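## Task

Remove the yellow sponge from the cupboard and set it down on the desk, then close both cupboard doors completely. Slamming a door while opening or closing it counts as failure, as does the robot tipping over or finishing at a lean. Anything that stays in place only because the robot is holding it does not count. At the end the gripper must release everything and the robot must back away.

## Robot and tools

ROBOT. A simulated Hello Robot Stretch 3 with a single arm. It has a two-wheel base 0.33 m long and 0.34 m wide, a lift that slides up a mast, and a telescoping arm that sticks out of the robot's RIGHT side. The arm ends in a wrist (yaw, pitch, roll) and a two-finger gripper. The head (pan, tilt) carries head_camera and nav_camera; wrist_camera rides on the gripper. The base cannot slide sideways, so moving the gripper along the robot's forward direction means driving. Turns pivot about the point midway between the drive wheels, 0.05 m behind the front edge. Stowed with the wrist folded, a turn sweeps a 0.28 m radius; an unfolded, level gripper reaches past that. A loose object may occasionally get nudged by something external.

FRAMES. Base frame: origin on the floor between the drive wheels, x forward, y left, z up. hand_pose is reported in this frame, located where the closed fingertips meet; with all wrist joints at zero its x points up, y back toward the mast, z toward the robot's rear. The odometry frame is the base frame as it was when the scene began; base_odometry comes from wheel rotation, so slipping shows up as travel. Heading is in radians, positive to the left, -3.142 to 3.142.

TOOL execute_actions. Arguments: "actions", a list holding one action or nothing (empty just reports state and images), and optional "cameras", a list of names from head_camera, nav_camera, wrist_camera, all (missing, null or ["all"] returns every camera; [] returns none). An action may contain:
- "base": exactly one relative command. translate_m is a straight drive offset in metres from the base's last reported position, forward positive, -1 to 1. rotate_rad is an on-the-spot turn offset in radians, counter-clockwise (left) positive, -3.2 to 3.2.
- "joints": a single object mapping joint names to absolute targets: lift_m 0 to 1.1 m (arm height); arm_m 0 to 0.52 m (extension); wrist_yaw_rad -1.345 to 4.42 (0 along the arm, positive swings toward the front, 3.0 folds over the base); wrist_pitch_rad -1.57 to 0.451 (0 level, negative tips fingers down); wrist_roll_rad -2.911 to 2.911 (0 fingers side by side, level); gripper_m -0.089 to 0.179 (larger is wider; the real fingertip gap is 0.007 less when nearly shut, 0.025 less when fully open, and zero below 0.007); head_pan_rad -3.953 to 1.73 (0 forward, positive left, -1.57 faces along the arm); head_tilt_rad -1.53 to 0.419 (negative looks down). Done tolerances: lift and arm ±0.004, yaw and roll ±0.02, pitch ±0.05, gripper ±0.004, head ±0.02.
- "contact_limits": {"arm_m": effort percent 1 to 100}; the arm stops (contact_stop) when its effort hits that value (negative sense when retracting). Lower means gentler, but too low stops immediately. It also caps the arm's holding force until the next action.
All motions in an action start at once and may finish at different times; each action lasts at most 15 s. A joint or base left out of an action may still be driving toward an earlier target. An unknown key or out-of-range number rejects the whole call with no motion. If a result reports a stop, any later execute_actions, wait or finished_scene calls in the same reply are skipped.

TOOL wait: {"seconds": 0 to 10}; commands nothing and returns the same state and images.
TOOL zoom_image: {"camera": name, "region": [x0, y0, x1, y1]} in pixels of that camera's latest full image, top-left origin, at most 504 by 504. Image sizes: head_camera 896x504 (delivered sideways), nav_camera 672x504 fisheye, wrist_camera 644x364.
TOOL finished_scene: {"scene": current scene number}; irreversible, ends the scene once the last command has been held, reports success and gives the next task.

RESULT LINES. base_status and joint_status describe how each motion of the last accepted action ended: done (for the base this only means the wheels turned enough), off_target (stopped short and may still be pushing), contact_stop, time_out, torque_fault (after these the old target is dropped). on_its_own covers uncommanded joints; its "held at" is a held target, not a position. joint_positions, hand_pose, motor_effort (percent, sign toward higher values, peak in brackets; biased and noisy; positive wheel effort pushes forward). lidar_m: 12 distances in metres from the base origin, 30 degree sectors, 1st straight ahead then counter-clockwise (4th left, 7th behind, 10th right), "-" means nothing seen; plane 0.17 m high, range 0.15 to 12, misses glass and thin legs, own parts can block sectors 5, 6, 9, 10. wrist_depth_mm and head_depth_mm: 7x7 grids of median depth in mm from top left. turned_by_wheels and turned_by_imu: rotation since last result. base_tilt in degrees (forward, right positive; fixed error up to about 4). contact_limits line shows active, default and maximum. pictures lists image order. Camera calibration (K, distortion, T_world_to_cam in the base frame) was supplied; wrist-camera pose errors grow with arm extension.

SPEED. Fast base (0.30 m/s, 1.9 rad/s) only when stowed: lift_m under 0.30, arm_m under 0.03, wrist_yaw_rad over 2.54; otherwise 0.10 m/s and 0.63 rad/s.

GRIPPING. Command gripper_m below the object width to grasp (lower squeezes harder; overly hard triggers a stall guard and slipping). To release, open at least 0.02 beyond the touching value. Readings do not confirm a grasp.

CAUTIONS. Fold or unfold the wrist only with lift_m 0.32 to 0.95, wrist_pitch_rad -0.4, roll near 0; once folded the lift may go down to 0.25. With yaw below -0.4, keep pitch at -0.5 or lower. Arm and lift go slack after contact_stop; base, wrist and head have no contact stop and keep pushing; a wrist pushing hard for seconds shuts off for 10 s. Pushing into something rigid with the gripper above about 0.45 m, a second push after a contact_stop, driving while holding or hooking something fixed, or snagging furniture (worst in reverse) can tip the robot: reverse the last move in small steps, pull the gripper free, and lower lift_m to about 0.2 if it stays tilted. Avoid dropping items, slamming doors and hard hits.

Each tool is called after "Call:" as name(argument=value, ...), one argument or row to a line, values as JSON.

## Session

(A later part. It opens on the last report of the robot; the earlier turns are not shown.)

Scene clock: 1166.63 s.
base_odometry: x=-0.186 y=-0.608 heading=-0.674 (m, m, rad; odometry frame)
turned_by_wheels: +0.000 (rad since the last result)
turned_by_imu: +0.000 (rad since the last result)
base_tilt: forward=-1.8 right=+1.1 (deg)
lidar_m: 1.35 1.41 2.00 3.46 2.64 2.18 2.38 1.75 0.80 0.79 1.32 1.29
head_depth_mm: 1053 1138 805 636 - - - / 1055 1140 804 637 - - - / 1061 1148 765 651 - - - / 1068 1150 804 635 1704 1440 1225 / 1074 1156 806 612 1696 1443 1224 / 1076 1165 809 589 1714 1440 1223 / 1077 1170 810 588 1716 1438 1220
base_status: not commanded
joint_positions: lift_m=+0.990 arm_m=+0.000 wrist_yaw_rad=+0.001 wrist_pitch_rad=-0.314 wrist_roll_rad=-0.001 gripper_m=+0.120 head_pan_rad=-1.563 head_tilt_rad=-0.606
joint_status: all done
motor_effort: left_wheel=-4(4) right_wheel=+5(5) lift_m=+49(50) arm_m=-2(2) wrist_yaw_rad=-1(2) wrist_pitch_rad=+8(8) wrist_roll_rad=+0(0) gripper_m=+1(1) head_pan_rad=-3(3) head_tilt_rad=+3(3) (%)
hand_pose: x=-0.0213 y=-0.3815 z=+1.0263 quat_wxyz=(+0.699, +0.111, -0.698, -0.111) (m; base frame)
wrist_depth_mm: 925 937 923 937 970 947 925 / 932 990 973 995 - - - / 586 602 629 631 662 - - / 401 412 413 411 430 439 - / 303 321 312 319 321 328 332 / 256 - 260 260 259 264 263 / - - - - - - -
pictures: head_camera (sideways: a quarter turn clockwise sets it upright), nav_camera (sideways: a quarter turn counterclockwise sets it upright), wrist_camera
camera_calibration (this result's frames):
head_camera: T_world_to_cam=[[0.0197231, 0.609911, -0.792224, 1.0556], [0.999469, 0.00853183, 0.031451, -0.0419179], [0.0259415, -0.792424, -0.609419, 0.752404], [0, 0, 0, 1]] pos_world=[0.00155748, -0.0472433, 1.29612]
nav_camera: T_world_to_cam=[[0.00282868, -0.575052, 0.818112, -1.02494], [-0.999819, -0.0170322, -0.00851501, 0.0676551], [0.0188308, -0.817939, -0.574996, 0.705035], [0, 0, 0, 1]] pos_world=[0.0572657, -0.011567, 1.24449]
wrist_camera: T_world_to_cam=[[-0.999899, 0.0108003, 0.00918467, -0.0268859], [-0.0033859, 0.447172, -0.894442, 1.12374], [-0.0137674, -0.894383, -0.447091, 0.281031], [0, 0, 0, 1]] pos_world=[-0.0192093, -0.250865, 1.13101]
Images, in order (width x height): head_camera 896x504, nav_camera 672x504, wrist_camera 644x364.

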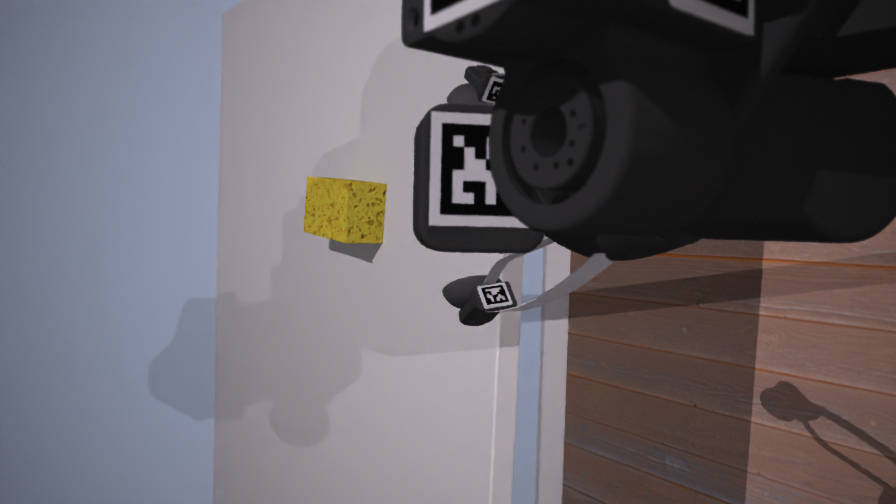

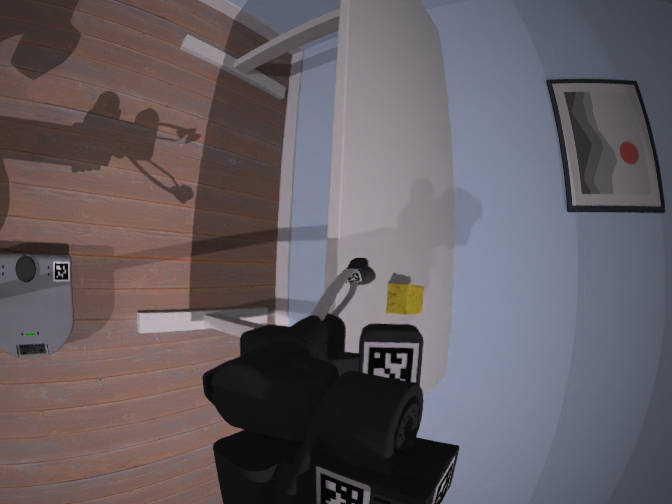

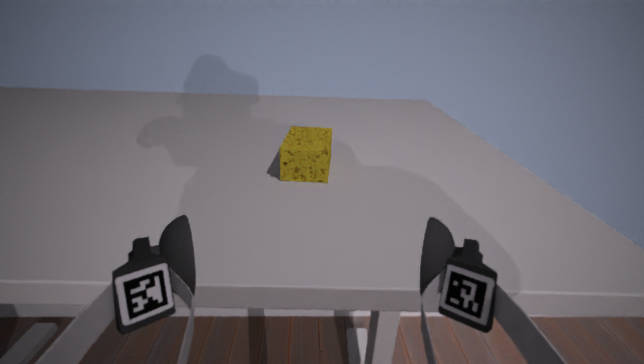

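Call:
execute_actions(
  actions=[
    {"joints": {"head_pan_rad": -3.6, "head_tilt_rad": -0.25}},
  ],
  cameras=["head_camera", "nav_camera"],
)

Scene clock: 1174.60 s.
base_odometry: x=-0.186 y=-0.608 heading=-0.674 (m, m, rad; odometry frame)
turned_by_wheels: +0.000 (rad since the last result)
turned_by_imu: -0.001 (rad since the last result)
base_tilt: forward=-1.8 right=+1.2 (deg)
lidar_m: 1.35 1.42 2.00 3.47 2.64 2.17 2.38 1.75 0.80 0.79 1.32 1.29
head_depth_mm: 2687 2867 2703 - - - - / 2556 2690 2724 - - - - / 2436 2577 2636 - - - - / 2328 2455 2579 2686 - - - / 2237 2345 2473 2631 2741 - - / 2141 2247 2355 2494 2565 - - / 2048 2158 2261 2361 2466 - -
base_status: not commanded
joint_positions: lift_m=+0.990 arm_m=+0.000 wrist_yaw_rad=+0.001 wrist_pitch_rad=-0.314 wrist_roll_rad=-0.001 gripper_m=+0.120 head_pan_rad=-3.593 head_tilt_rad=-0.261
joint_status: all done
motor_effort: left_wheel=-4(4) right_wheel=+5(5) lift_m=+49(50) arm_m=-2(2) wrist_yaw_rad=-1(1) wrist_pitch_rad=+9(8) wrist_roll_rad=+0(0) gripper_m=+2(1) head_pan_rad=-3(36) head_tilt_rad=+4(23) (%)
hand_pose: x=-0.0213 y=-0.3815 z=+1.0263 quat_wxyz=(+0.699, +0.111, -0.698, -0.111) (m; base frame)
wrist_depth_mm: 924 926 959 947 946 965 966 / 949 973 997 - - - - / 594 605 624 636 658 - - / 402 411 418 414 433 436 - / 303 320 313 316 323 326 330 / 256 - 259 259 259 265 263 / - - - - - - -
pictures: head_camera (sideways: a quarter turn clockwise sets it upright), nav_camera (sideways: a quarter turn counterclockwise sets it upright)
camera_calibration (this result's frames):
head_camera: T_world_to_cam=[[0.264464, -0.155227, -0.951821, 1.26228], [-0.425468, -0.904499, 0.0292931, -0.0304302], [-0.865468, 0.397223, -0.305252, 0.362057], [0, 0, 0, 1]] pos_world=[-0.0334267, 0.0245993, 1.31288]
nav_camera: T_world_to_cam=[[-0.237156, 0.116642, 0.964444, -1.21439], [0.425438, 0.904975, -0.00483473, 0.0541727], [-0.873361, 0.409164, -0.264244, 0.306103], [0, 0, 0, 1]] pos_world=[-0.0437088, -0.0326224, 1.25236]
Images, in order (width x height): head_camera 896x504, nav_camera 672x504.

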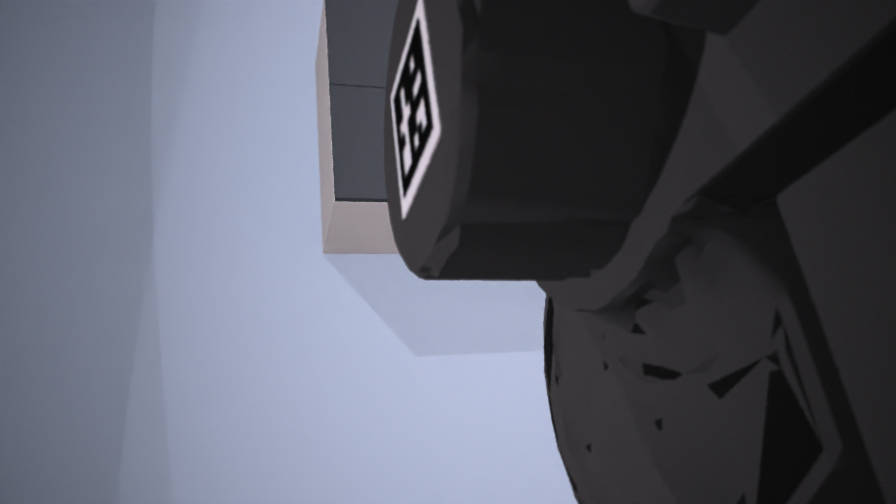

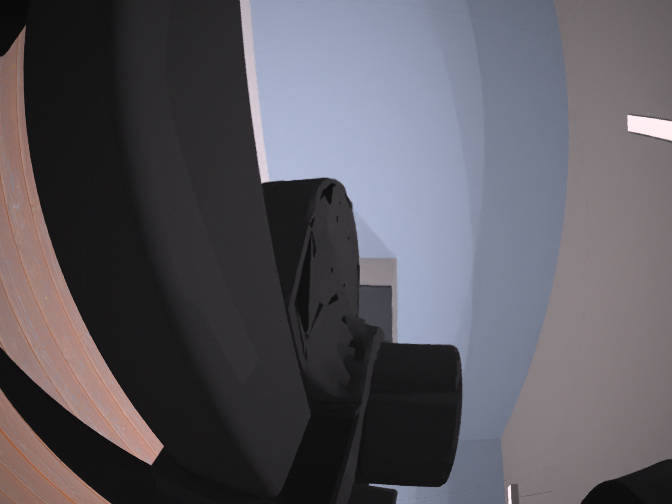

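Call:
zoom_image(
  camera="head_camera",
  region=[280, 0, 440, 260],
)

Region (280, 0, 440, 260) of head_camera's 896x504 image, scaled by 1.938, with more detail than that image has; it fills the left 310 columns of this view, and the rest is white.

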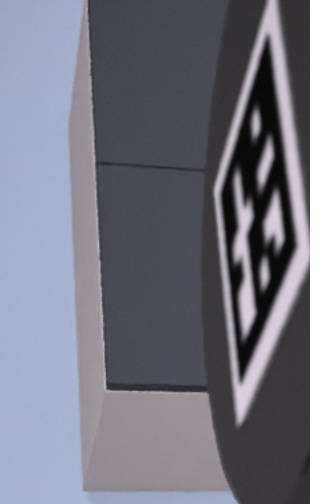

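Both doors are flush and closed, the sponge rests on the desk, and the robot is clear.

Call:
finished_scene(
  scene=2,
)

The scene is finished: the task was done.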